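# Close the power enclosure door and lock its latch

## Task

Swing the power enclosure's door closed, then rotate its quarter-turn latch as far as it will go. The door and latch must stay that way on their own once the robot lets go; a result the robot is still holding does not count. Anything the robot is touching at the end must not sag by more than about a fingernail's width when released, or the task fails. The robot must not topple or finish leaning. Finally release everything and move away.

## Robot and tools

ROBOT. A Rainbow Robotics RB-Y1. The base runs on two drive wheels plus two rear casters. It measures 0.66 m long by 0.58 m wide, and its front edge sits 0.10 m ahead of the drive axle. It can drive straight and turn in place, but it cannot move sideways. A folding leg (ankle, knee, hip) carries the chest, which holds two 7-joint arms with parallel grippers and a pan/tilt head. Cameras are head_camera, left_wrist_camera and right_wrist_camera. Each arm is rated for 3 kg.

FRAMES. The base frame has its origin on the floor midway between the drive wheels, with x forward, y left and z up. The chest, left_hand and right_hand positions are reported in this frame. A hand point is the spot between that gripper's pads. The fingers point along the hand's -z axis and close along its x axis. Printed hand positions can be off, more so when the arm is stretched far. Odometry is the base frame as it stood at the scene's start. It comes only from wheel rotation, so wheel slip shows up as travel. Heading is positive to the left and runs from -3.142 to 3.142.

execute_actions. The argument "actions" is a list holding one action or none; an empty list just reports state and images. An action may contain:
- "base": exactly one of {"translate_m": d} or {"rotate_rad": d}. Both are offsets from where the base last reported itself. translate_m is metres, forward positive, -3 to 3. rotate_rad is radians, left (counter-clockwise from above) positive, -3.2 to 3.2.
- "joints": absolute targets keyed by joint name, one entry per joint, in radians (grippers in metres of opening). Ranges: torso_squat_rad 0 to 1.2 (bigger lowers a level chest); torso_shift_rad -0.3 to 0.6 (positive pushes the hips forward); torso_pitch_rad -0.2 to 1.4 (positive leans forward); torso_yaw_rad -1.5 to 1.5 (positive left). Per arm: shoulder_pitch -2.356 to 2.356 (0 hangs down, negative raises the arm forward); left_shoulder_roll 0 to 3.141 and right_shoulder_roll -3.141 to 0 (away from the body lifts the arm sideways); shoulder_yaw -2.094 to 2.094; elbow -2.617 to 0.01 (negative bends); forearm_roll -3.141 to 3.141; wrist_pitch -1.57 to 1.919 (negative tips the hand forward); hand_roll -2.705 to 2.705; gripper_m 0 to 0.1. Each name takes a left_ or right_ prefix and a _rad suffix, except the grippers (left_gripper_m, right_gripper_m). On both arms, positive yaw and positive rolls turn the same way, to the left or counter-clockwise. head_pan_rad -0.523 to 0.523 (relative to the chest, left positive); head_tilt_rad -0.35 to 1.57 (positive looks down). A joint counts as done within ±0.02 rad, or ±0.004 m for a gripper.
- "speeds": optional caps for this action only. translate_m takes 0.05 to 0.4 m/s and rotate_rad takes 0.1 to 1.509 rad/s; the defaults are the maximums. A base command needing more than 8.667 s is refused.
- "min_time_s": 0.1 to 8, the shortest time each arm or head motion will take.
The motions in one action start together. No action runs past 15 s. Joints or base left out of an action may keep pushing toward their earlier targets. The "cameras" argument lists the cameras to return images from; leaving it out, null or ["all"] returns all of them, and [] returns none. Any unknown key, camera name or out-of-range number rejects the call with no motion.

Torso combos must also hold: squat+shift <= 1.52; squat-shift+pitch <= 1.57; shift+0.5 pitch-0.4 squat <= 0.7; shift+0.3 pitch-0.5 squat <= 0.39. A command breaking one of these moves only partway and reports off_target. To grip, command an opening at least 0.005 m narrower than the object; off_target is then normal.

OTHER TOOLS. wait {seconds: 0 to 10} lets the scene run with nothing new commanded and returns state and images. zoom_image {camera, region:[x0,y0,x1,y1]} enlarges part of that camera's latest image. Pixels count from the top-left, and the region can be at most 504 by 504. read_manual {section:"licences"} returns licence text only. finished_scene {scene: number} ends the current scene for good and reports success. Do not call it until the latch is closed, the door holds itself shut, and the robot has released everything and moved back.

RESULTS. The "pictures" line gives the order of the images. base_status and joint_status describe how each commanded motion ended:
- done: reached the target. For the base it only means the wheels turned the commanded amount.
- off_target: came to rest short and may still push.
- limit_stop_at_<name>: a built-in limit stopped it.
- contact_stop: hit firm resistance. This only applies to the arms and torso.
- time_out: took too long.
- stopped_with_arm: the torso halted because an arm contact-stopped.
- limit_stop_at_own_body: halted before hitting its own body.
- not_followed, under "joint command not followed" and a "cause:" line: a self-collision or arm-on-arm check withheld that arm's targets. The arm may retry them later.
A contact_stop, time_out or stopped_with_arm on any member halts its whole group: the four torso joints, or the seven joints of one arm. The halted joints drop their targets. on_its_own covers uncommanded parts; "held at" there is a target, not a measured position. The "Motor temperatures" line lists each arm's joints in joint_positions order. MOTOR HOT warns at 65 °C. At 80 °C an OVER-TEMPERATURE FAULT brakes the robot, and the keys it cut short read limit_stop_at_motor_heat; resend your targets afterwards. A stop reported in one call cancels the later motion calls of that same reply.

CAUTIONS. After any stop, first back off in its own action, arms before torso. Exception: if both hands hold one object and the torso contact-stops at once with nothing in its way, set every arm joint to its current reading, then resend the torso command. The base does not stop for furniture and may keep pushing or spinning its wheels. A bent leg can poke out in front of the base, and when it hits furniture it can shove the robot backward without odometry showing it. Never let the arms strike or press each other, fingers included; the checks ignore grippers and palms. Push gently: if contact torque reaches a joint's load limit (shoulders 62.3, elbow 32, forearm/wrist/hand 22.2 N m, held weight included), the robot freezes for 10 s. Keep heavy loads from extending far forward, since the robot can tip. Avoid slamming the door, drops and hard shoves. While you are composing a reply, the robot keeps holding its last command.

Each tool is called after "Emit:" as name(argument=value, ...) on one line, values as JSON.

## Session

Emit:
execute_actions(actions=[])

Scene clock: 0.00 s.
Motor temperatures (°C, as the motors report them): left_arm=[36 33 34 40 36 38 37] | right_arm=[31 33 32 34 34 38 39]
base_odometry: x=+0.000 y=+0.000 heading=+0.000 (m, m, rad; odometry frame)
base_status: not commanded
joint_positions: torso_squat_rad=+0.350 torso_shift_rad=+0.001 torso_pitch_rad=+0.001 torso_yaw_rad=+0.000 left_shoulder_pitch_rad=+0.010 left_shoulder_roll_rad=+0.034 left_shoulder_yaw_rad=+0.011 left_elbow_rad=-0.126 left_forearm_roll_rad=+0.038 left_wrist_pitch_rad=+0.015 left_hand_roll_rad=+0.020 left_gripper_m=+0.100 right_shoulder_pitch_rad=-0.033 right_shoulder_roll_rad=-0.007 right_shoulder_yaw_rad=-0.028 right_elbow_rad=-0.116 right_forearm_roll_rad=-0.018 right_wrist_pitch_rad=-0.043 right_hand_roll_rad=-0.053 right_gripper_m=+0.100 head_pan_rad=+0.000 head_tilt_rad=+0.401
joint_status: not commanded
chest: x=-0.2269 y=+0.0001 z=+1.2476 quat_wxyz=(+1.000, +0.000, +0.000, +0.000) (m; base frame)
left_hand: x=-0.1771 y=+0.2466 z=+0.5645 quat_wxyz=(+0.998, +0.016, -0.051, +0.035) (m; base frame)
right_hand: x=-0.1380 y=-0.2261 z=+0.5684 quat_wxyz=(+0.995, -0.001, -0.094, -0.044) (m; base frame)
pictures: head_camera, left_wrist_camera, right_wrist_camera
Images, in order (width x height): head_camera 896x504, left_wrist_camera 644x364, right_wrist_camera 644x364.

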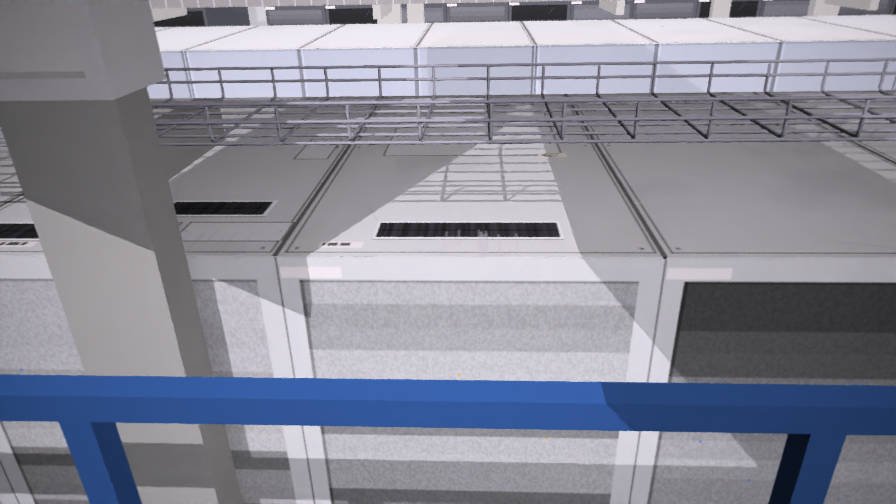

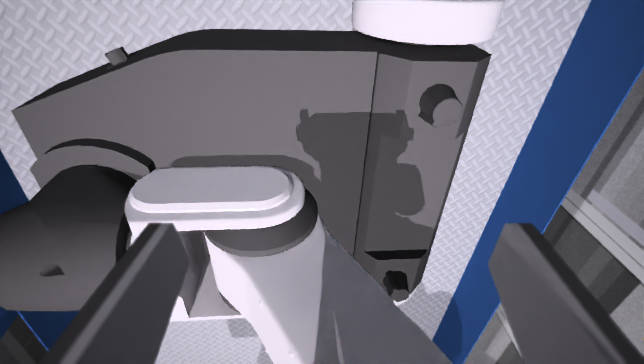

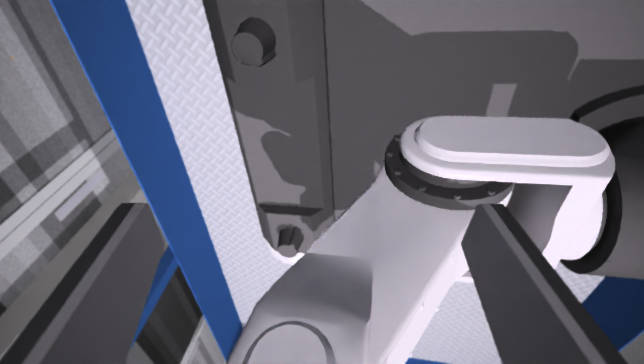

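Emit:
execute_actions(actions=[{"joints":{"torso_yaw_rad":1.0,"head_pan_rad":0.5,"head_tilt_rad":0.3}}], cameras=["head_camera"])

Emit:
execute_actions(actions=[{"joints":{"torso_yaw_rad":-1.0,"head_pan_rad":-0.5,"head_tilt_rad":0.3}}], cameras=["head_camera"])

Scene clock: 2.43 s.
Motor temperatures (°C, as the motors report them): left_arm=[36 33 34 40 36 38 37] | right_arm=[31 33 32 34 34 38 39]
base_odometry: x=+0.000 y=+0.000 heading=+0.000 (m, m, rad; odometry frame)
base_status: not commanded
joint_positions: torso_squat_rad=+0.350 torso_shift_rad=+0.001 torso_pitch_rad=+0.001 torso_yaw_rad=+0.731 left_shoulder_pitch_rad=+0.011 left_shoulder_roll_rad=+0.034 left_shoulder_yaw_rad=+0.011 left_elbow_rad=-0.126 left_forearm_roll_rad=+0.038 left_wrist_pitch_rad=+0.015 left_hand_roll_rad=+0.020 left_gripper_m=+0.100 right_shoulder_pitch_rad=-0.033 right_shoulder_roll_rad=-0.007 right_shoulder_yaw_rad=-0.028 right_elbow_rad=-0.116 right_forearm_roll_rad=-0.018 right_wrist_pitch_rad=-0.043 right_hand_roll_rad=-0.053 right_gripper_m=+0.100 head_pan_rad=+0.500 head_tilt_rad=+0.300
joint_status: torso_yaw_rad limit_stop_at_own_body (moved +0.731 of +1.000); the others done
on_its_own: torso_yaw_rad is held at +0.731, not at your +1.000, since a limit_stop_at_own_body
chest: x=-0.2269 y=+0.0001 z=+1.2476 quat_wxyz=(+0.934, +0.000, +0.000, +0.357) (m; base frame)
left_hand: x=-0.3547 y=+0.2170 z=+0.5646 quat_wxyz=(+0.919, +0.033, -0.041, +0.390) (m; base frame)
right_hand: x=-0.0096 y=-0.1084 z=+0.5683 quat_wxyz=(+0.944, +0.033, -0.088, +0.315) (m; base frame)
pictures: head_camera
Images, in order (width x height): head_camera 896x504.

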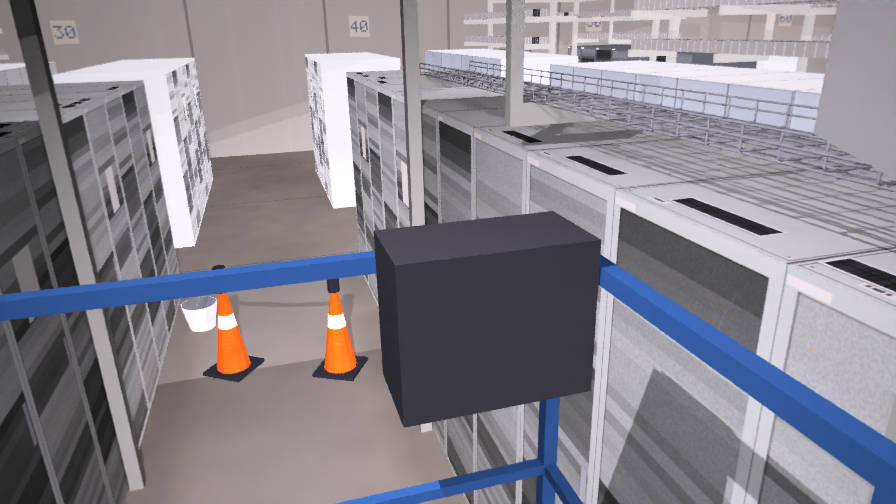

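not run: a stop came earlier in this reply.

Emit:
execute_actions(actions=[{"joints":{"torso_yaw_rad":0.2,"head_pan_rad":0.2,"head_tilt_rad":-0.2}}], cameras=["head_camera"])

Scene clock: 4.47 s.
Motor temperatures (°C, as the motors report them): left_arm=[36 33 34 40 36 38 37] | right_arm=[31 33 32 34 34 38 39]
base_odometry: x=+0.000 y=+0.000 heading=+0.000 (m, m, rad; odometry frame)
base_status: not commanded
joint_positions: torso_squat_rad=+0.350 torso_shift_rad=+0.001 torso_pitch_rad=+0.001 torso_yaw_rad=+0.200 left_shoulder_pitch_rad=+0.010 left_shoulder_roll_rad=+0.034 left_shoulder_yaw_rad=+0.011 left_elbow_rad=-0.126 left_forearm_roll_rad=+0.038 left_wrist_pitch_rad=+0.015 left_hand_roll_rad=+0.020 left_gripper_m=+0.100 right_shoulder_pitch_rad=-0.032 right_shoulder_roll_rad=-0.007 right_shoulder_yaw_rad=-0.028 right_elbow_rad=-0.116 right_forearm_roll_rad=-0.018 right_wrist_pitch_rad=-0.043 right_hand_roll_rad=-0.053 right_gripper_m=+0.100 head_pan_rad=+0.200 head_tilt_rad=-0.200
joint_status: all done
chest: x=-0.2269 y=+0.0001 z=+1.2476 quat_wxyz=(+0.995, +0.000, +0.000, +0.100) (m; base frame)
left_hand: x=-0.2271 y=+0.2517 z=+0.5645 quat_wxyz=(+0.989, +0.021, -0.049, +0.135) (m; base frame)
right_hand: x=-0.0948 y=-0.2038 z=+0.5683 quat_wxyz=(+0.994, +0.009, -0.094, +0.056) (m; base frame)
pictures: head_camera
Images, in order (width x height): head_camera 896x504.

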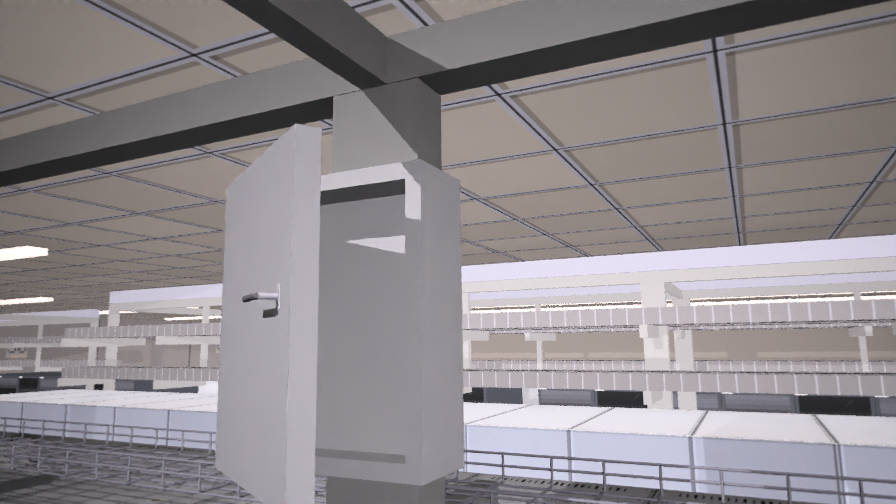

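Emit:
execute_actions(actions=[{"joints":{"torso_shift_rad":0.3,"torso_yaw_rad":0.2,"head_pan_rad":0.4,"head_tilt_rad":0.0}}])

Scene clock: 9.27 s.
Motor temperatures (°C, as the motors report them): left_arm=[36 33 34 40 36 38 37] | right_arm=[31 33 32 34 34 38 39]
base_odometry: x=+0.000 y=+0.000 heading=+0.000 (m, m, rad; odometry frame)
base_status: not commanded
joint_positions: torso_squat_rad=+0.350 torso_shift_rad=+0.300 torso_pitch_rad=+0.001 torso_yaw_rad=+0.200 left_shoulder_pitch_rad=+0.010 left_shoulder_roll_rad=+0.034 left_shoulder_yaw_rad=+0.011 left_elbow_rad=-0.126 left_forearm_roll_rad=+0.038 left_wrist_pitch_rad=+0.015 left_hand_roll_rad=+0.020 left_gripper_m=+0.100 right_shoulder_pitch_rad=-0.032 right_shoulder_roll_rad=-0.007 right_shoulder_yaw_rad=-0.028 right_elbow_rad=-0.116 right_forearm_roll_rad=-0.018 right_wrist_pitch_rad=-0.043 right_hand_roll_rad=-0.053 right_gripper_m=+0.100 head_pan_rad=+0.400 head_tilt_rad=+0.000
joint_status: all done
chest: x=-0.0333 y=+0.0001 z=+1.2182 quat_wxyz=(+0.995, +0.000, +0.000, +0.100) (m; base frame)
left_hand: x=-0.0337 y=+0.2517 z=+0.5352 quat_wxyz=(+0.989, +0.021, -0.049, +0.135) (m; base frame)
right_hand: x=+0.0986 y=-0.2038 z=+0.5389 quat_wxyz=(+0.994, +0.009, -0.094, +0.056) (m; base frame)
pictures: head_camera, left_wrist_camera, right_wrist_camera
Images, in order (width x height): head_camera 896x504, left_wrist_camera 644x364, right_wrist_camera 644x364.

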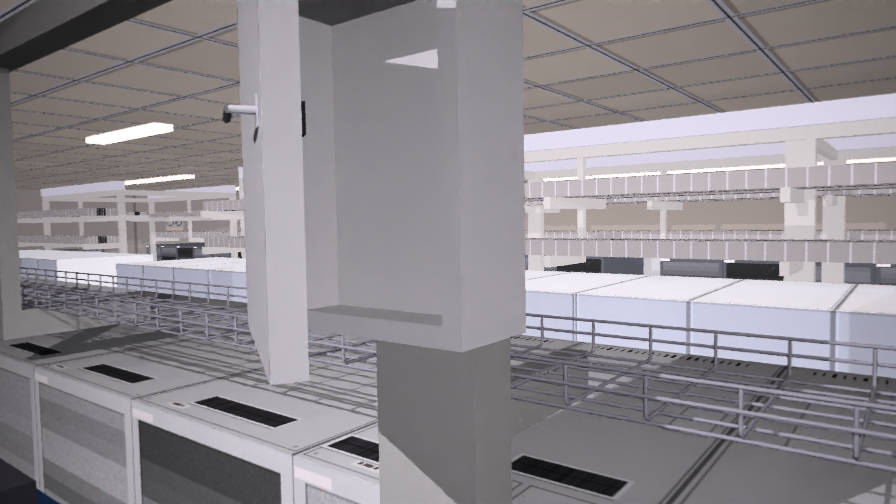

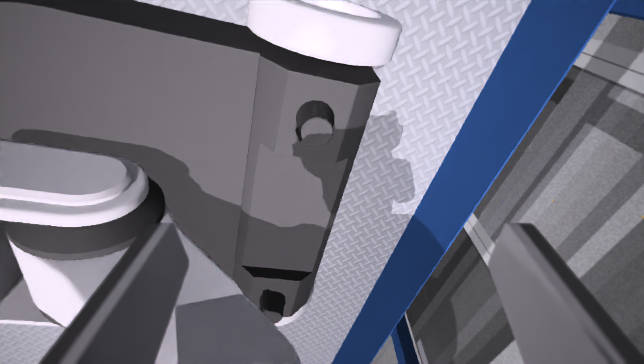

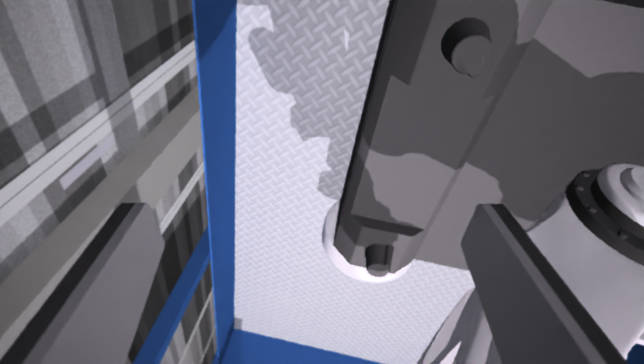

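Emit:
execute_actions(actions=[{"joints":{"torso_shift_rad":-0.2,"torso_squat_rad":0.1,"torso_yaw_rad":0,"left_shoulder_roll_rad":0.4,"left_shoulder_pitch_rad":0.3,"left_elbow_rad":-2.2,"head_pan_rad":0.45,"head_tilt_rad":0.0},"min_time_s":3.4}], cameras=[])

Emit:
execute_actions(actions=[{"joints":{"left_shoulder_pitch_rad":-1.264,"left_shoulder_roll_rad":0.7,"left_shoulder_yaw_rad":0.442,"left_elbow_rad":-1.354,"left_forearm_roll_rad":0.466,"left_wrist_pitch_rad":1.243,"left_hand_roll_rad":-0.167},"min_time_s":2}], cameras=["head_camera","left_wrist_camera"])

Scene clock: 23.90 s.
Motor temperatures (°C, as the motors report them): left_arm=[36 33 34 41 36 38 37] | right_arm=[31 33 32 34 34 38 39]
base_odometry: x=+0.000 y=+0.000 heading=+0.000 (m, m, rad; odometry frame)
base_status: not commanded
joint_positions: torso_squat_rad=+0.100 torso_shift_rad=-0.200 torso_pitch_rad=+0.001 torso_yaw_rad=+0.000 left_shoulder_pitch_rad=+0.300 left_shoulder_roll_rad=+0.400 left_shoulder_yaw_rad=+0.011 left_elbow_rad=-2.200 left_forearm_roll_rad=+0.038 left_wrist_pitch_rad=+0.015 left_hand_roll_rad=+0.020 left_gripper_m=+0.100 right_shoulder_pitch_rad=-0.032 right_shoulder_roll_rad=-0.007 right_shoulder_yaw_rad=-0.028 right_elbow_rad=-0.116 right_forearm_roll_rad=-0.018 right_wrist_pitch_rad=-0.043 right_hand_roll_rad=-0.053 right_gripper_m=+0.100 head_pan_rad=+0.450 head_tilt_rad=+0.000
joint_status: all done
chest: x=-0.3662 y=+0.0002 z=+1.2725 quat_wxyz=(+1.000, +0.000, +0.000, +0.000) (m; base frame)
left_hand: x=+0.0535 y=+0.2760 z=+1.2153 quat_wxyz=(+0.581, +0.092, -0.795, -0.146) (m; base frame)
right_hand: x=-0.2772 y=-0.2261 z=+0.5934 quat_wxyz=(+0.995, -0.001, -0.094, -0.044) (m; base frame)
pictures: none
No camera images: the call's "cameras" was empty. Leave "cameras" out to get every camera's image.

Scene clock: 26.30 s.
Motor temperatures (°C, as the motors report them): left_arm=[36 33 34 41 36 38 37] | right_arm=[31 33 32 34 34 38 39]
base_odometry: x=+0.000 y=+0.000 heading=+0.000 (m, m, rad; odometry frame)
base_status: not commanded
joint_positions: torso_squat_rad=+0.100 torso_shift_rad=-0.200 torso_pitch_rad=+0.001 torso_yaw_rad=+0.000 left_shoulder_pitch_rad=-1.263 left_shoulder_roll_rad=+0.700 left_shoulder_yaw_rad=+0.442 left_elbow_rad=-1.354 left_forearm_roll_rad=+0.466 left_wrist_pitch_rad=+1.243 left_hand_roll_rad=-0.167 left_gripper_m=+0.100 right_shoulder_pitch_rad=-0.032 right_shoulder_roll_rad=-0.007 right_shoulder_yaw_rad=-0.028 right_elbow_rad=-0.116 right_forearm_roll_rad=-0.018 right_wrist_pitch_rad=-0.043 right_hand_roll_rad=-0.053 right_gripper_m=+0.100 head_pan_rad=+0.450 head_tilt_rad=+0.000
joint_status: all done
chest: x=-0.3661 y=+0.0001 z=+1.2725 quat_wxyz=(+1.000, +0.000, +0.000, +0.000) (m; base frame)
left_hand: x=+0.2247 y=+0.3904 z=+1.5693 quat_wxyz=(+0.708, +0.001, -0.707, +0.000) (m; base frame)
right_hand: x=-0.2772 y=-0.2261 z=+0.5933 quat_wxyz=(+0.995, -0.001, -0.094, -0.044) (m; base frame)
pictures: head_camera, left_wrist_camera
Images, in order (width x height): head_camera 896x504, left_wrist_camera 644x364.

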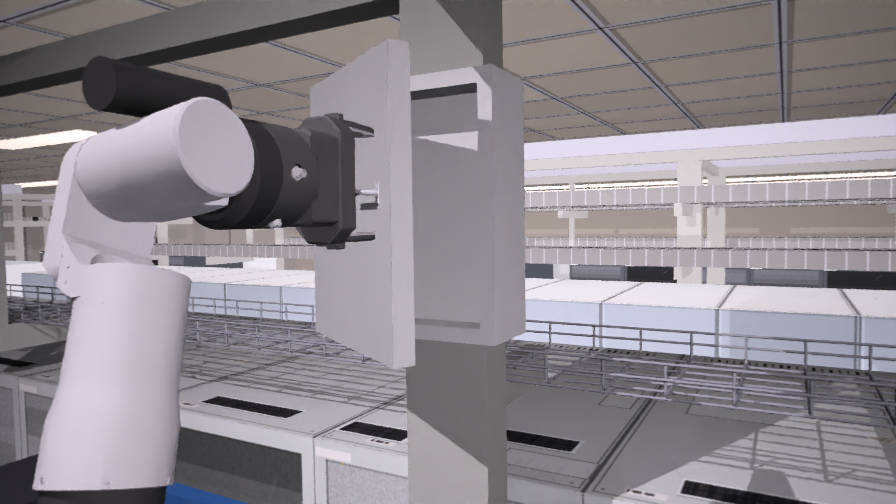

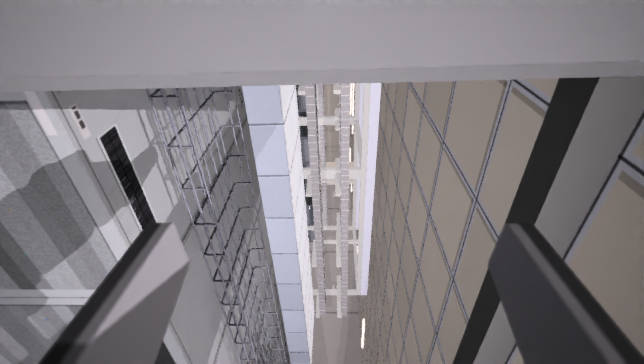

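Emit:
execute_actions(actions=[{"joints":{"torso_yaw_rad":0.1,"torso_shift_rad":-0.07,"head_pan_rad":0.5}}], cameras=["head_camera","left_wrist_camera"])

Scene clock: 30.93 s.
Motor temperatures (°C, as the motors report them): left_arm=[36 34 34 41 36 39 37] | right_arm=[31 33 32 34 34 38 39]
base_odometry: x=+0.000 y=+0.000 heading=+0.000 (m, m, rad; odometry frame)
base_status: not commanded
joint_positions: torso_squat_rad=+0.100 torso_shift_rad=-0.070 torso_pitch_rad=+0.001 torso_yaw_rad=+0.100 left_shoulder_pitch_rad=-1.263 left_shoulder_roll_rad=+0.700 left_shoulder_yaw_rad=+0.442 left_elbow_rad=-1.354 left_forearm_roll_rad=+0.466 left_wrist_pitch_rad=+1.243 left_hand_roll_rad=-0.167 left_gripper_m=+0.100 right_shoulder_pitch_rad=-0.032 right_shoulder_roll_rad=-0.007 right_shoulder_yaw_rad=-0.028 right_elbow_rad=-0.116 right_forearm_roll_rad=-0.018 right_wrist_pitch_rad=-0.043 right_hand_roll_rad=-0.053 right_gripper_m=+0.100 head_pan_rad=+0.500 head_tilt_rad=+0.000
joint_status: all done
chest: x=-0.2764 y=+0.0001 z=+1.2847 quat_wxyz=(+0.999, +0.000, +0.001, +0.050) (m; base frame)
left_hand: x=+0.2727 y=+0.4473 z=+1.5814 quat_wxyz=(+0.707, +0.036, -0.706, +0.035) (m; base frame)
right_hand: x=-0.1655 y=-0.2160 z=+0.6055 quat_wxyz=(+0.996, +0.004, -0.094, +0.006) (m; base frame)
pictures: head_camera, left_wrist_camera
Images, in order (width x height): head_camera 896x504, left_wrist_camera 644x364.

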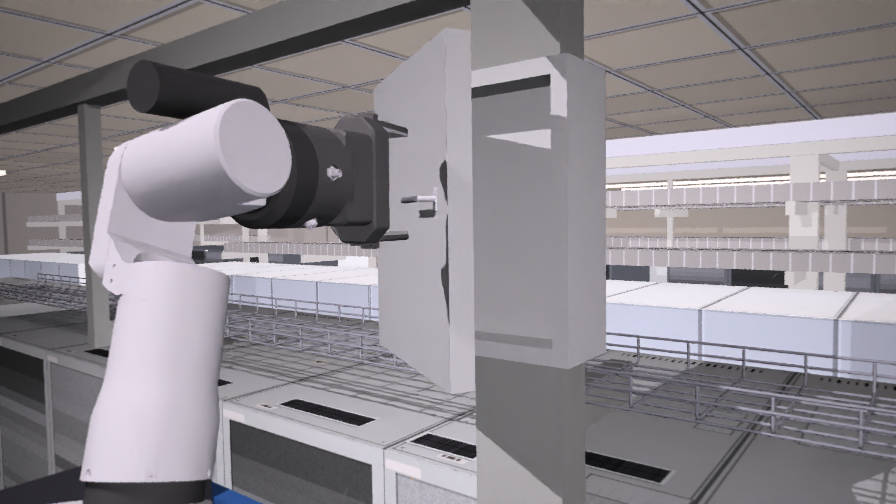

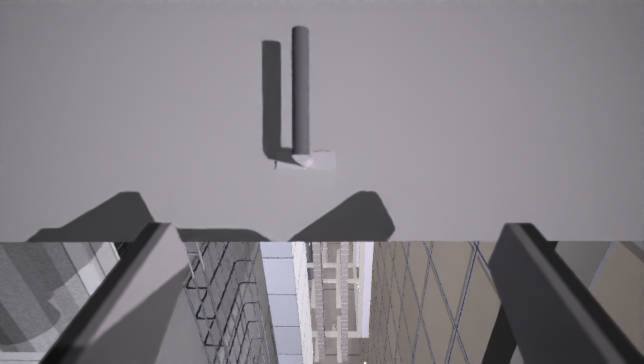

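Emit:
execute_actions(actions=[{"joints":{"torso_shift_rad":0.08}}], cameras=["head_camera","left_wrist_camera"])

Scene clock: 33.17 s.
Motor temperatures (°C, as the motors report them): left_arm=[36 34 34 41 36 39 37] | right_arm=[31 33 32 34 34 38 39]
base_odometry: x=+0.000 y=+0.000 heading=+0.000 (m, m, rad; odometry frame)
base_status: not commanded
joint_positions: torso_squat_rad=+0.100 torso_shift_rad=+0.080 torso_pitch_rad=+0.001 torso_yaw_rad=+0.100 left_shoulder_pitch_rad=-1.264 left_shoulder_roll_rad=+0.700 left_shoulder_yaw_rad=+0.442 left_elbow_rad=-1.354 left_forearm_roll_rad=+0.466 left_wrist_pitch_rad=+1.243 left_hand_roll_rad=-0.167 left_gripper_m=+0.100 right_shoulder_pitch_rad=-0.032 right_shoulder_roll_rad=-0.007 right_shoulder_yaw_rad=-0.028 right_elbow_rad=-0.116 right_forearm_roll_rad=-0.018 right_wrist_pitch_rad=-0.043 right_hand_roll_rad=-0.053 right_gripper_m=+0.100 head_pan_rad=+0.500 head_tilt_rad=+0.000
joint_status: all done
chest: x=-0.1720 y=+0.0001 z=+1.2842 quat_wxyz=(+0.999, +0.000, +0.001, +0.050) (m; base frame)
left_hand: x=+0.3770 y=+0.4474 z=+1.5809 quat_wxyz=(+0.707, +0.036, -0.706, +0.035) (m; base frame)
right_hand: x=-0.0611 y=-0.2160 z=+0.6050 quat_wxyz=(+0.996, +0.004, -0.094, +0.006) (m; base frame)
pictures: head_camera, left_wrist_camera
Images, in order (width x height): head_camera 896x504, left_wrist_camera 644x364.

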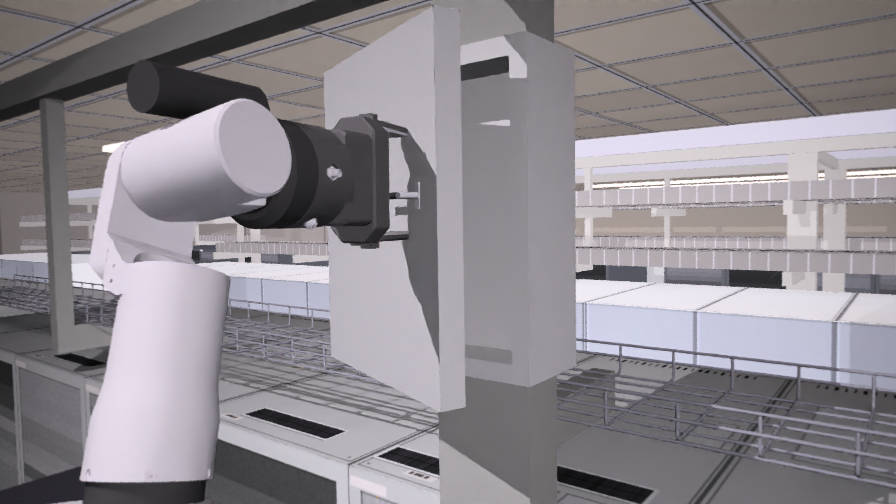

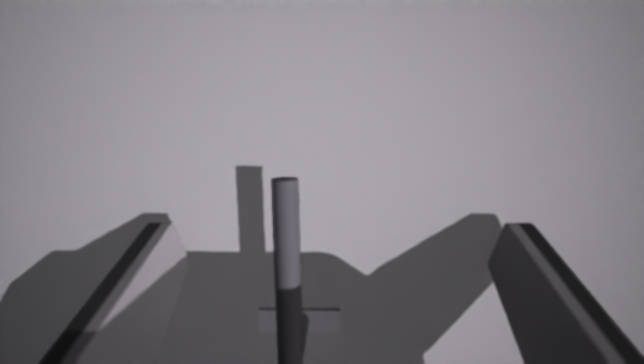

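Emit:
execute_actions(actions=[{"joints":{"torso_shift_rad":0.16,"torso_yaw_rad":0.02,"torso_squat_rad":0.17}}], cameras=["head_camera","left_wrist_camera"])

Scene clock: 35.13 s.
Motor temperatures (°C, as the motors report them): left_arm=[36 34 34 41 36 39 37] | right_arm=[31 33 32 34 34 38 39]
base_odometry: x=+0.000 y=+0.000 heading=+0.000 (m, m, rad; odometry frame)
base_status: not commanded
joint_positions: torso_squat_rad=+0.170 torso_shift_rad=+0.160 torso_pitch_rad=+0.000 torso_yaw_rad=+0.020 left_shoulder_pitch_rad=-1.264 left_shoulder_roll_rad=+0.700 left_shoulder_yaw_rad=+0.442 left_elbow_rad=-1.354 left_forearm_roll_rad=+0.466 left_wrist_pitch_rad=+1.243 left_hand_roll_rad=-0.167 left_gripper_m=+0.100 right_shoulder_pitch_rad=-0.033 right_shoulder_roll_rad=-0.007 right_shoulder_yaw_rad=-0.028 right_elbow_rad=-0.116 right_forearm_roll_rad=-0.018 right_wrist_pitch_rad=-0.043 right_hand_roll_rad=-0.053 right_gripper_m=+0.100 head_pan_rad=+0.500 head_tilt_rad=+0.000
joint_status: all done
chest: x=-0.1181 y=+0.0002 z=+1.2710 quat_wxyz=(+1.000, +0.000, +0.000, +0.010) (m; base frame)
left_hand: x=+0.4643 y=+0.4027 z=+1.5683 quat_wxyz=(+0.707, +0.008, -0.707, +0.007) (m; base frame)
right_hand: x=-0.0243 y=-0.2243 z=+0.5919 quat_wxyz=(+0.995, +0.000, -0.094, -0.034) (m; base frame)
pictures: head_camera, left_wrist_camera
Images, in order (width x height): head_camera 896x504, left_wrist_camera 644x364.

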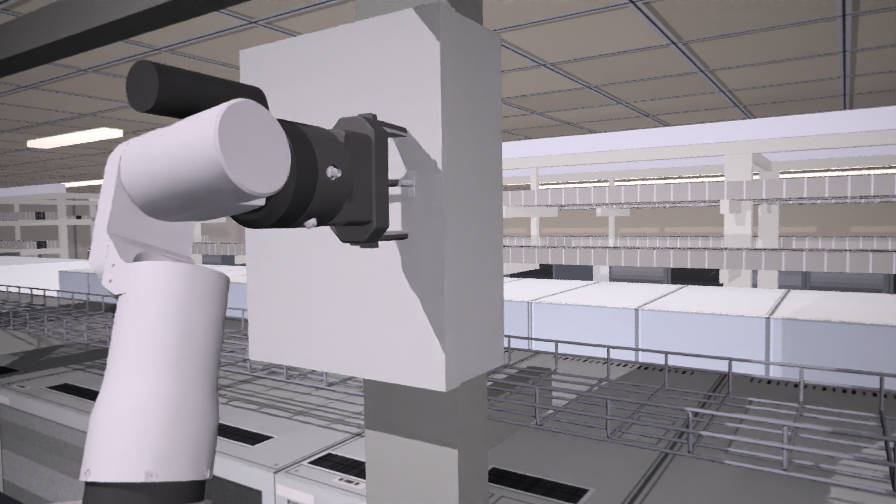

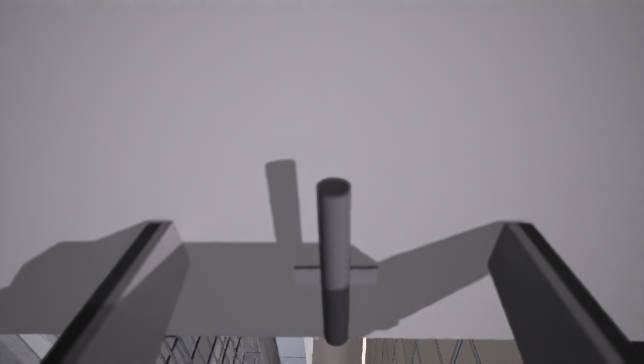

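Emit:
execute_actions(actions=[{"joints":{"torso_shift_rad":0.155,"torso_yaw_rad":-0.005,"left_gripper_m":0.03}}], cameras=["head_camera","left_wrist_camera"])

Emit:
execute_actions(actions=[{"joints":{"left_hand_roll_rad":-0.9},"min_time_s":1.5}], cameras=["head_camera","left_wrist_camera"])

Scene clock: 38.57 s.
Motor temperatures (°C, as the motors report them): left_arm=[37 34 34 41 36 39 37] | right_arm=[31 33 32 34 34 38 39]
base_odometry: x=+0.000 y=+0.000 heading=+0.000 (m, m, rad; odometry frame)
base_status: not commanded
joint_positions: torso_squat_rad=+0.170 torso_shift_rad=+0.156 torso_pitch_rad=-0.002 torso_yaw_rad=+0.009 left_shoulder_pitch_rad=-1.264 left_shoulder_roll_rad=+0.701 left_shoulder_yaw_rad=+0.443 left_elbow_rad=-1.354 left_forearm_roll_rad=+0.466 left_wrist_pitch_rad=+1.244 left_hand_roll_rad=-0.167 left_gripper_m=+0.031 right_shoulder_pitch_rad=-0.032 right_shoulder_roll_rad=-0.007 right_shoulder_yaw_rad=-0.028 right_elbow_rad=-0.116 right_forearm_roll_rad=-0.018 right_wrist_pitch_rad=-0.043 right_hand_roll_rad=-0.053 right_gripper_m=+0.100 head_pan_rad=+0.500 head_tilt_rad=+0.000
joint_status: torso_shift_rad contact_stop (moved -0.004 of -0.005); torso_yaw_rad contact_stop (moved -0.012 of -0.025); the others done
chest: x=-0.1214 y=+0.0003 z=+1.2714 quat_wxyz=(+1.000, +0.000, -0.001, +0.004) (m; base frame)
left_hand: x=+0.4647 y=+0.3964 z=+1.5701 quat_wxyz=(+0.706, +0.004, -0.708, +0.003) (m; base frame)
right_hand: x=-0.0288 y=-0.2253 z=+0.5925 quat_wxyz=(+0.995, +0.000, -0.096, -0.039) (m; base frame)
pictures: head_camera, left_wrist_camera
Images, in order (width x height): head_camera 896x504, left_wrist_camera 644x364.

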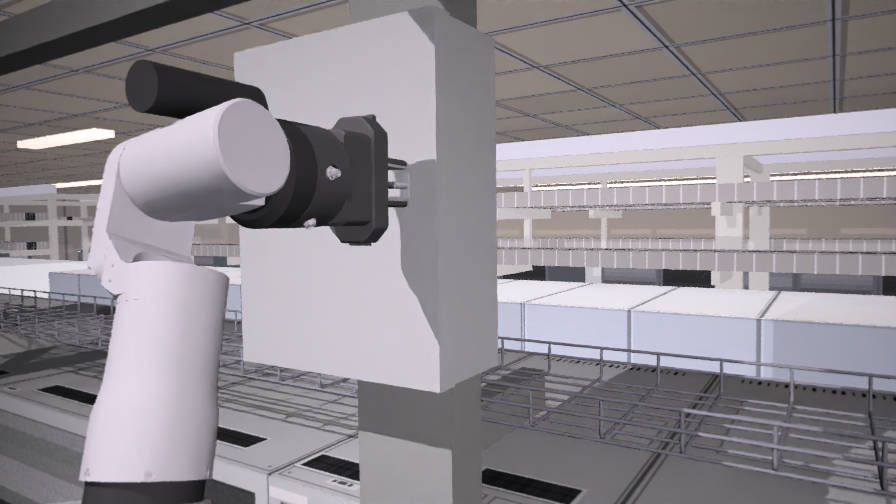

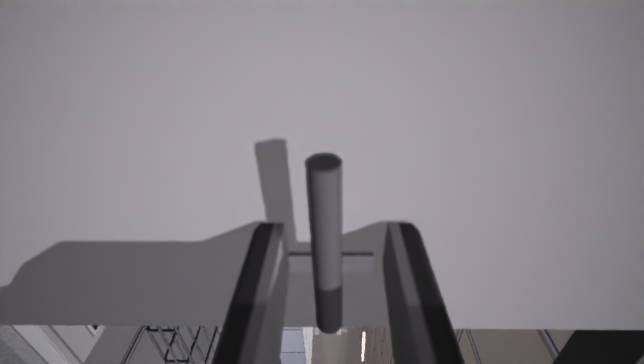

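not run: a stop came earlier in this reply.

Emit:
execute_actions(actions=[{"joints":{"torso_shift_rad":0.135,"torso_yaw_rad":-0.005}}], cameras=["left_wrist_camera"])

Emit:
execute_actions(actions=[{"joints":{"left_hand_roll_rad":0.5,"left_gripper_m":0.018},"min_time_s":1.5}], cameras=["head_camera","left_wrist_camera"])

Scene clock: 40.00 s.
Motor temperatures (°C, as the motors report them): left_arm=[37 34 34 41 36 39 37] | right_arm=[31 33 32 34 34 38 39]
base_odometry: x=+0.000 y=+0.000 heading=+0.000 (m, m, rad; odometry frame)
base_status: not commanded
joint_positions: torso_squat_rad=+0.170 torso_shift_rad=+0.135 torso_pitch_rad=-0.001 torso_yaw_rad=-0.005 left_shoulder_pitch_rad=-1.264 left_shoulder_roll_rad=+0.700 left_shoulder_yaw_rad=+0.442 left_elbow_rad=-1.354 left_forearm_roll_rad=+0.466 left_wrist_pitch_rad=+1.243 left_hand_roll_rad=-0.167 left_gripper_m=+0.030 right_shoulder_pitch_rad=-0.032 right_shoulder_roll_rad=-0.007 right_shoulder_yaw_rad=-0.028 right_elbow_rad=-0.116 right_forearm_roll_rad=-0.018 right_wrist_pitch_rad=-0.043 right_hand_roll_rad=-0.053 right_gripper_m=+0.100 head_pan_rad=+0.500 head_tilt_rad=+0.000
joint_status: all done
chest: x=-0.1355 y=+0.0002 z=+1.2735 quat_wxyz=(+1.000, +0.000, -0.001, -0.002) (m; base frame)
left_hand: x=+0.4566 y=+0.3879 z=+1.5714 quat_wxyz=(+0.707, -0.001, -0.707, -0.002) (m; base frame)
right_hand: x=-0.0465 y=-0.2265 z=+0.5945 quat_wxyz=(+0.994, -0.001, -0.095, -0.046) (m; base frame)
pictures: left_wrist_camera
Images, in order (width x height): left_wrist_camera 644x364.

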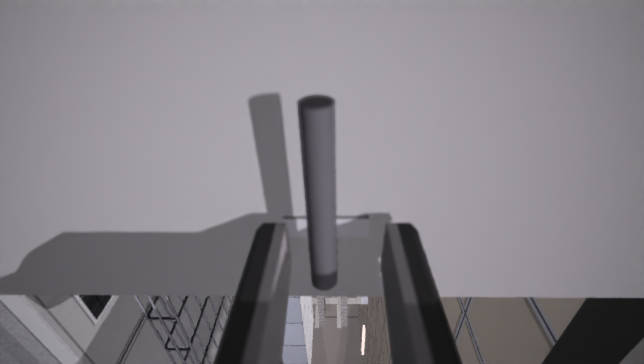

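Scene clock: 41.80 s.
Motor temperatures (°C, as the motors report them): left_arm=[37 34 34 41 36 39 37] | right_arm=[31 33 32 34 34 38 39]
base_odometry: x=+0.000 y=+0.000 heading=+0.000 (m, m, rad; odometry frame)
base_status: not commanded
joint_positions: torso_squat_rad=+0.170 torso_shift_rad=+0.135 torso_pitch_rad=-0.001 torso_yaw_rad=-0.005 left_shoulder_pitch_rad=-1.264 left_shoulder_roll_rad=+0.700 left_shoulder_yaw_rad=+0.442 left_elbow_rad=-1.354 left_forearm_roll_rad=+0.466 left_wrist_pitch_rad=+1.243 left_hand_roll_rad=+0.500 left_gripper_m=+0.018 right_shoulder_pitch_rad=-0.032 right_shoulder_roll_rad=-0.007 right_shoulder_yaw_rad=-0.028 right_elbow_rad=-0.116 right_forearm_roll_rad=-0.018 right_wrist_pitch_rad=-0.043 right_hand_roll_rad=-0.053 right_gripper_m=+0.100 head_pan_rad=+0.500 head_tilt_rad=+0.000
joint_status: all done
chest: x=-0.1355 y=+0.0002 z=+1.2735 quat_wxyz=(+1.000, +0.000, -0.001, -0.002) (m; base frame)
left_hand: x=+0.4566 y=+0.3879 z=+1.5714 quat_wxyz=(+0.669, -0.233, -0.668, +0.230) (m; base frame)
right_hand: x=-0.0465 y=-0.2265 z=+0.5945 quat_wxyz=(+0.994, -0.001, -0.095, -0.046) (m; base frame)
pictures: head_camera, left_wrist_camera
Images, in order (width x height): head_camera 896x504, left_wrist_camera 644x364.

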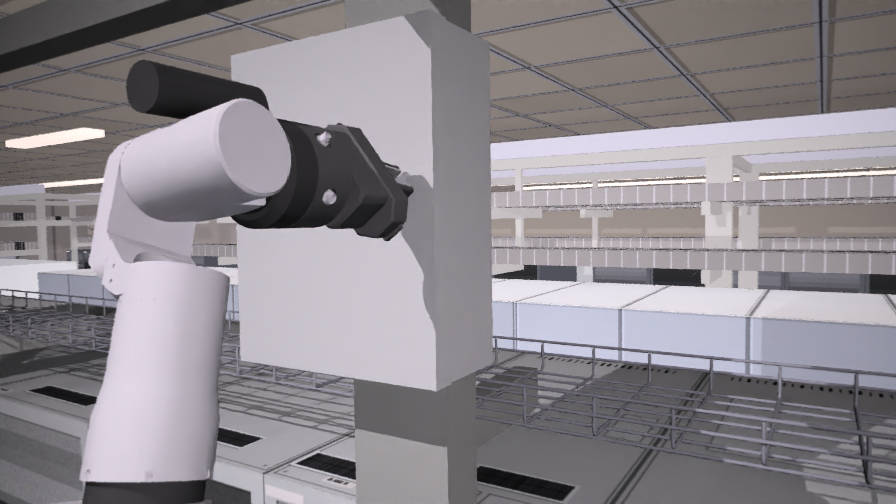

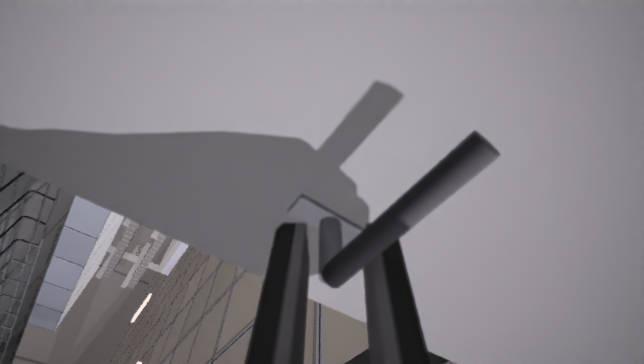

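Emit:
execute_actions(actions=[{"joints":{"left_hand_roll_rad":-0.167,"torso_yaw_rad":0.008,"torso_shift_rad":0.147}}], cameras=["left_wrist_camera"])

Emit:
execute_actions(actions=[{"joints":{"left_gripper_m":0.003}}], cameras=["left_wrist_camera"])

Emit:
execute_actions(actions=[{"joints":{"left_hand_roll_rad":0.3},"min_time_s":1.5}], cameras=["left_wrist_camera"])

Scene clock: 43.67 s.
Motor temperatures (°C, as the motors report them): left_arm=[37 34 34 41 36 39 37] | right_arm=[31 33 32 34 34 38 39]
base_odometry: x=+0.000 y=+0.000 heading=+0.000 (m, m, rad; odometry frame)
base_status: not commanded
joint_positions: torso_squat_rad=+0.170 torso_shift_rad=+0.147 torso_pitch_rad=-0.001 torso_yaw_rad=+0.008 left_shoulder_pitch_rad=-1.264 left_shoulder_roll_rad=+0.700 left_shoulder_yaw_rad=+0.442 left_elbow_rad=-1.354 left_forearm_roll_rad=+0.466 left_wrist_pitch_rad=+1.243 left_hand_roll_rad=-0.167 left_gripper_m=+0.018 right_shoulder_pitch_rad=-0.033 right_shoulder_roll_rad=-0.007 right_shoulder_yaw_rad=-0.028 right_elbow_rad=-0.116 right_forearm_roll_rad=-0.018 right_wrist_pitch_rad=-0.043 right_hand_roll_rad=-0.053 right_gripper_m=+0.100 head_pan_rad=+0.500 head_tilt_rad=+0.000
joint_status: all done
chest: x=-0.1271 y=+0.0002 z=+1.2724 quat_wxyz=(+1.000, +0.000, +0.000, +0.004) (m; base frame)
left_hand: x=+0.4601 y=+0.3955 z=+1.5700 quat_wxyz=(+0.707, +0.003, -0.707, +0.003) (m; base frame)
right_hand: x=-0.0354 y=-0.2254 z=+0.5933 quat_wxyz=(+0.995, +0.000, -0.095, -0.040) (m; base frame)
pictures: left_wrist_camera
Images, in order (width x height): left_wrist_camera 644x364.

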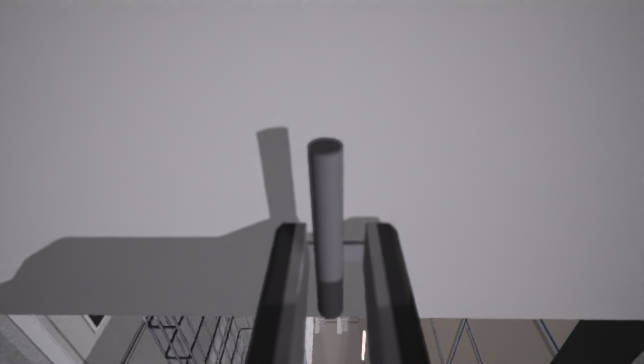

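Scene clock: 44.30 s.
Motor temperatures (°C, as the motors report them): left_arm=[37 34 34 41 36 39 37] | right_arm=[31 33 32 34 34 38 39]
base_odometry: x=+0.000 y=+0.000 heading=+0.000 (m, m, rad; odometry frame)
base_status: not commanded
joint_positions: torso_squat_rad=+0.170 torso_shift_rad=+0.147 torso_pitch_rad=-0.001 torso_yaw_rad=+0.008 left_shoulder_pitch_rad=-1.263 left_shoulder_roll_rad=+0.700 left_shoulder_yaw_rad=+0.442 left_elbow_rad=-1.353 left_forearm_roll_rad=+0.466 left_wrist_pitch_rad=+1.244 left_hand_roll_rad=-0.167 left_gripper_m=+0.006 right_shoulder_pitch_rad=-0.033 right_shoulder_roll_rad=-0.007 right_shoulder_yaw_rad=-0.028 right_elbow_rad=-0.116 right_forearm_roll_rad=-0.018 right_wrist_pitch_rad=-0.043 right_hand_roll_rad=-0.053 right_gripper_m=+0.100 head_pan_rad=+0.500 head_tilt_rad=+0.000
joint_status: all done
chest: x=-0.1271 y=+0.0002 z=+1.2724 quat_wxyz=(+1.000, +0.000, +0.000, +0.004) (m; base frame)
left_hand: x=+0.4604 y=+0.3954 z=+1.5691 quat_wxyz=(+0.708, +0.003, -0.706, +0.003) (m; base frame)
right_hand: x=-0.0354 y=-0.2254 z=+0.5933 quat_wxyz=(+0.995, +0.000, -0.095, -0.040) (m; base frame)
pictures: left_wrist_camera
Images, in order (width x height): left_wrist_camera 644x364.

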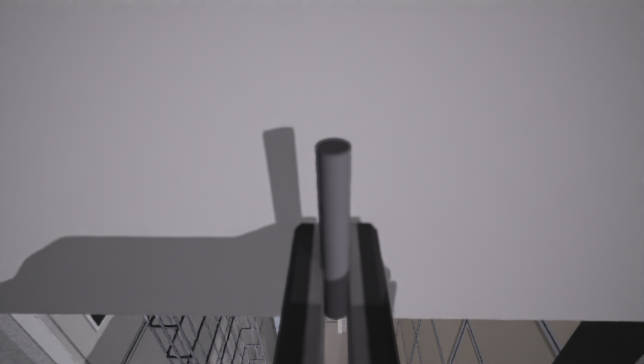

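Scene clock: 46.10 s.
Motor temperatures (°C, as the motors report them): left_arm=[37 34 34 41 36 39 37] | right_arm=[31 33 32 34 34 38 39]
base_odometry: x=+0.000 y=+0.000 heading=+0.000 (m, m, rad; odometry frame)
base_status: not commanded
joint_positions: torso_squat_rad=+0.170 torso_shift_rad=+0.147 torso_pitch_rad=-0.001 torso_yaw_rad=+0.008 left_shoulder_pitch_rad=-1.263 left_shoulder_roll_rad=+0.700 left_shoulder_yaw_rad=+0.442 left_elbow_rad=-1.354 left_forearm_roll_rad=+0.466 left_wrist_pitch_rad=+1.244 left_hand_roll_rad=+0.300 left_gripper_m=+0.012 right_shoulder_pitch_rad=-0.033 right_shoulder_roll_rad=-0.007 right_shoulder_yaw_rad=-0.028 right_elbow_rad=-0.116 right_forearm_roll_rad=-0.018 right_wrist_pitch_rad=-0.043 right_hand_roll_rad=-0.053 right_gripper_m=+0.100 head_pan_rad=+0.500 head_tilt_rad=+0.000
joint_status: all done
chest: x=-0.1271 y=+0.0001 z=+1.2724 quat_wxyz=(+1.000, +0.000, +0.000, +0.004) (m; base frame)
left_hand: x=+0.4603 y=+0.3949 z=+1.5695 quat_wxyz=(+0.688, -0.160, -0.688, +0.166) (m; base frame)
right_hand: x=-0.0354 y=-0.2254 z=+0.5933 quat_wxyz=(+0.995, +0.000, -0.095, -0.040) (m; base frame)
pictures: left_wrist_camera
Images, in order (width x height): left_wrist_camera 644x364.

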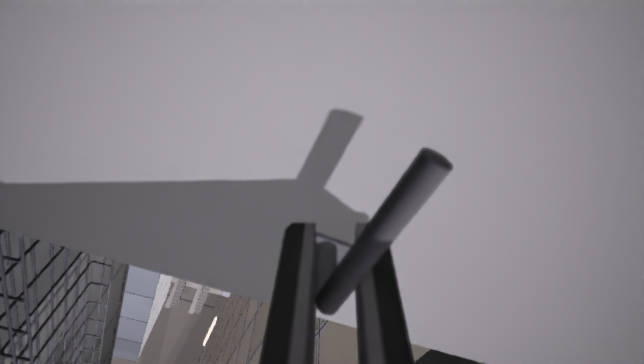

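Blocked that way; try the other.

Emit:
execute_actions(actions=[{"joints":{"left_hand_roll_rad":-0.75,"left_gripper_m":0.0},"min_time_s":2}], cameras=["left_wrist_camera"])

Scene clock: 48.63 s.
Motor temperatures (°C, as the motors report them): left_arm=[37 34 34 41 37 39 37] | right_arm=[31 33 32 34 34 38 39]
base_odometry: x=+0.000 y=+0.000 heading=+0.000 (m, m, rad; odometry frame)
base_status: not commanded
joint_positions: torso_squat_rad=+0.170 torso_shift_rad=+0.147 torso_pitch_rad=-0.001 torso_yaw_rad=+0.008 left_shoulder_pitch_rad=-1.261 left_shoulder_roll_rad=+0.696 left_shoulder_yaw_rad=+0.440 left_elbow_rad=-1.353 left_forearm_roll_rad=+0.467 left_wrist_pitch_rad=+1.246 left_hand_roll_rad=-0.750 left_gripper_m=+0.012 right_shoulder_pitch_rad=-0.033 right_shoulder_roll_rad=-0.007 right_shoulder_yaw_rad=-0.028 right_elbow_rad=-0.116 right_forearm_roll_rad=-0.018 right_wrist_pitch_rad=-0.043 right_hand_roll_rad=-0.053 right_gripper_m=+0.100 head_pan_rad=+0.500 head_tilt_rad=+0.000
joint_status: left_gripper_m off_target (ended at +0.012, target +0.000); the others done
chest: x=-0.1275 y=-0.0001 z=+1.2724 quat_wxyz=(+1.000, +0.000, -0.001, +0.004) (m; base frame)
left_hand: x=+0.4613 y=+0.3928 z=+1.5670 quat_wxyz=(+0.680, +0.204, -0.674, -0.203) (m; base frame)
right_hand: x=-0.0355 y=-0.2254 z=+0.5933 quat_wxyz=(+0.995, +0.000, -0.095, -0.040) (m; base frame)
pictures: left_wrist_camera
Images, in order (width x height): left_wrist_camera 644x364.

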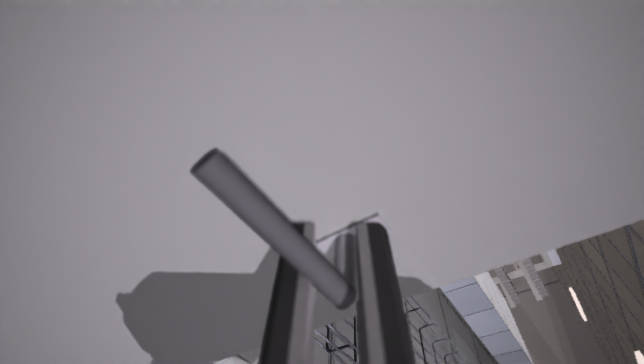

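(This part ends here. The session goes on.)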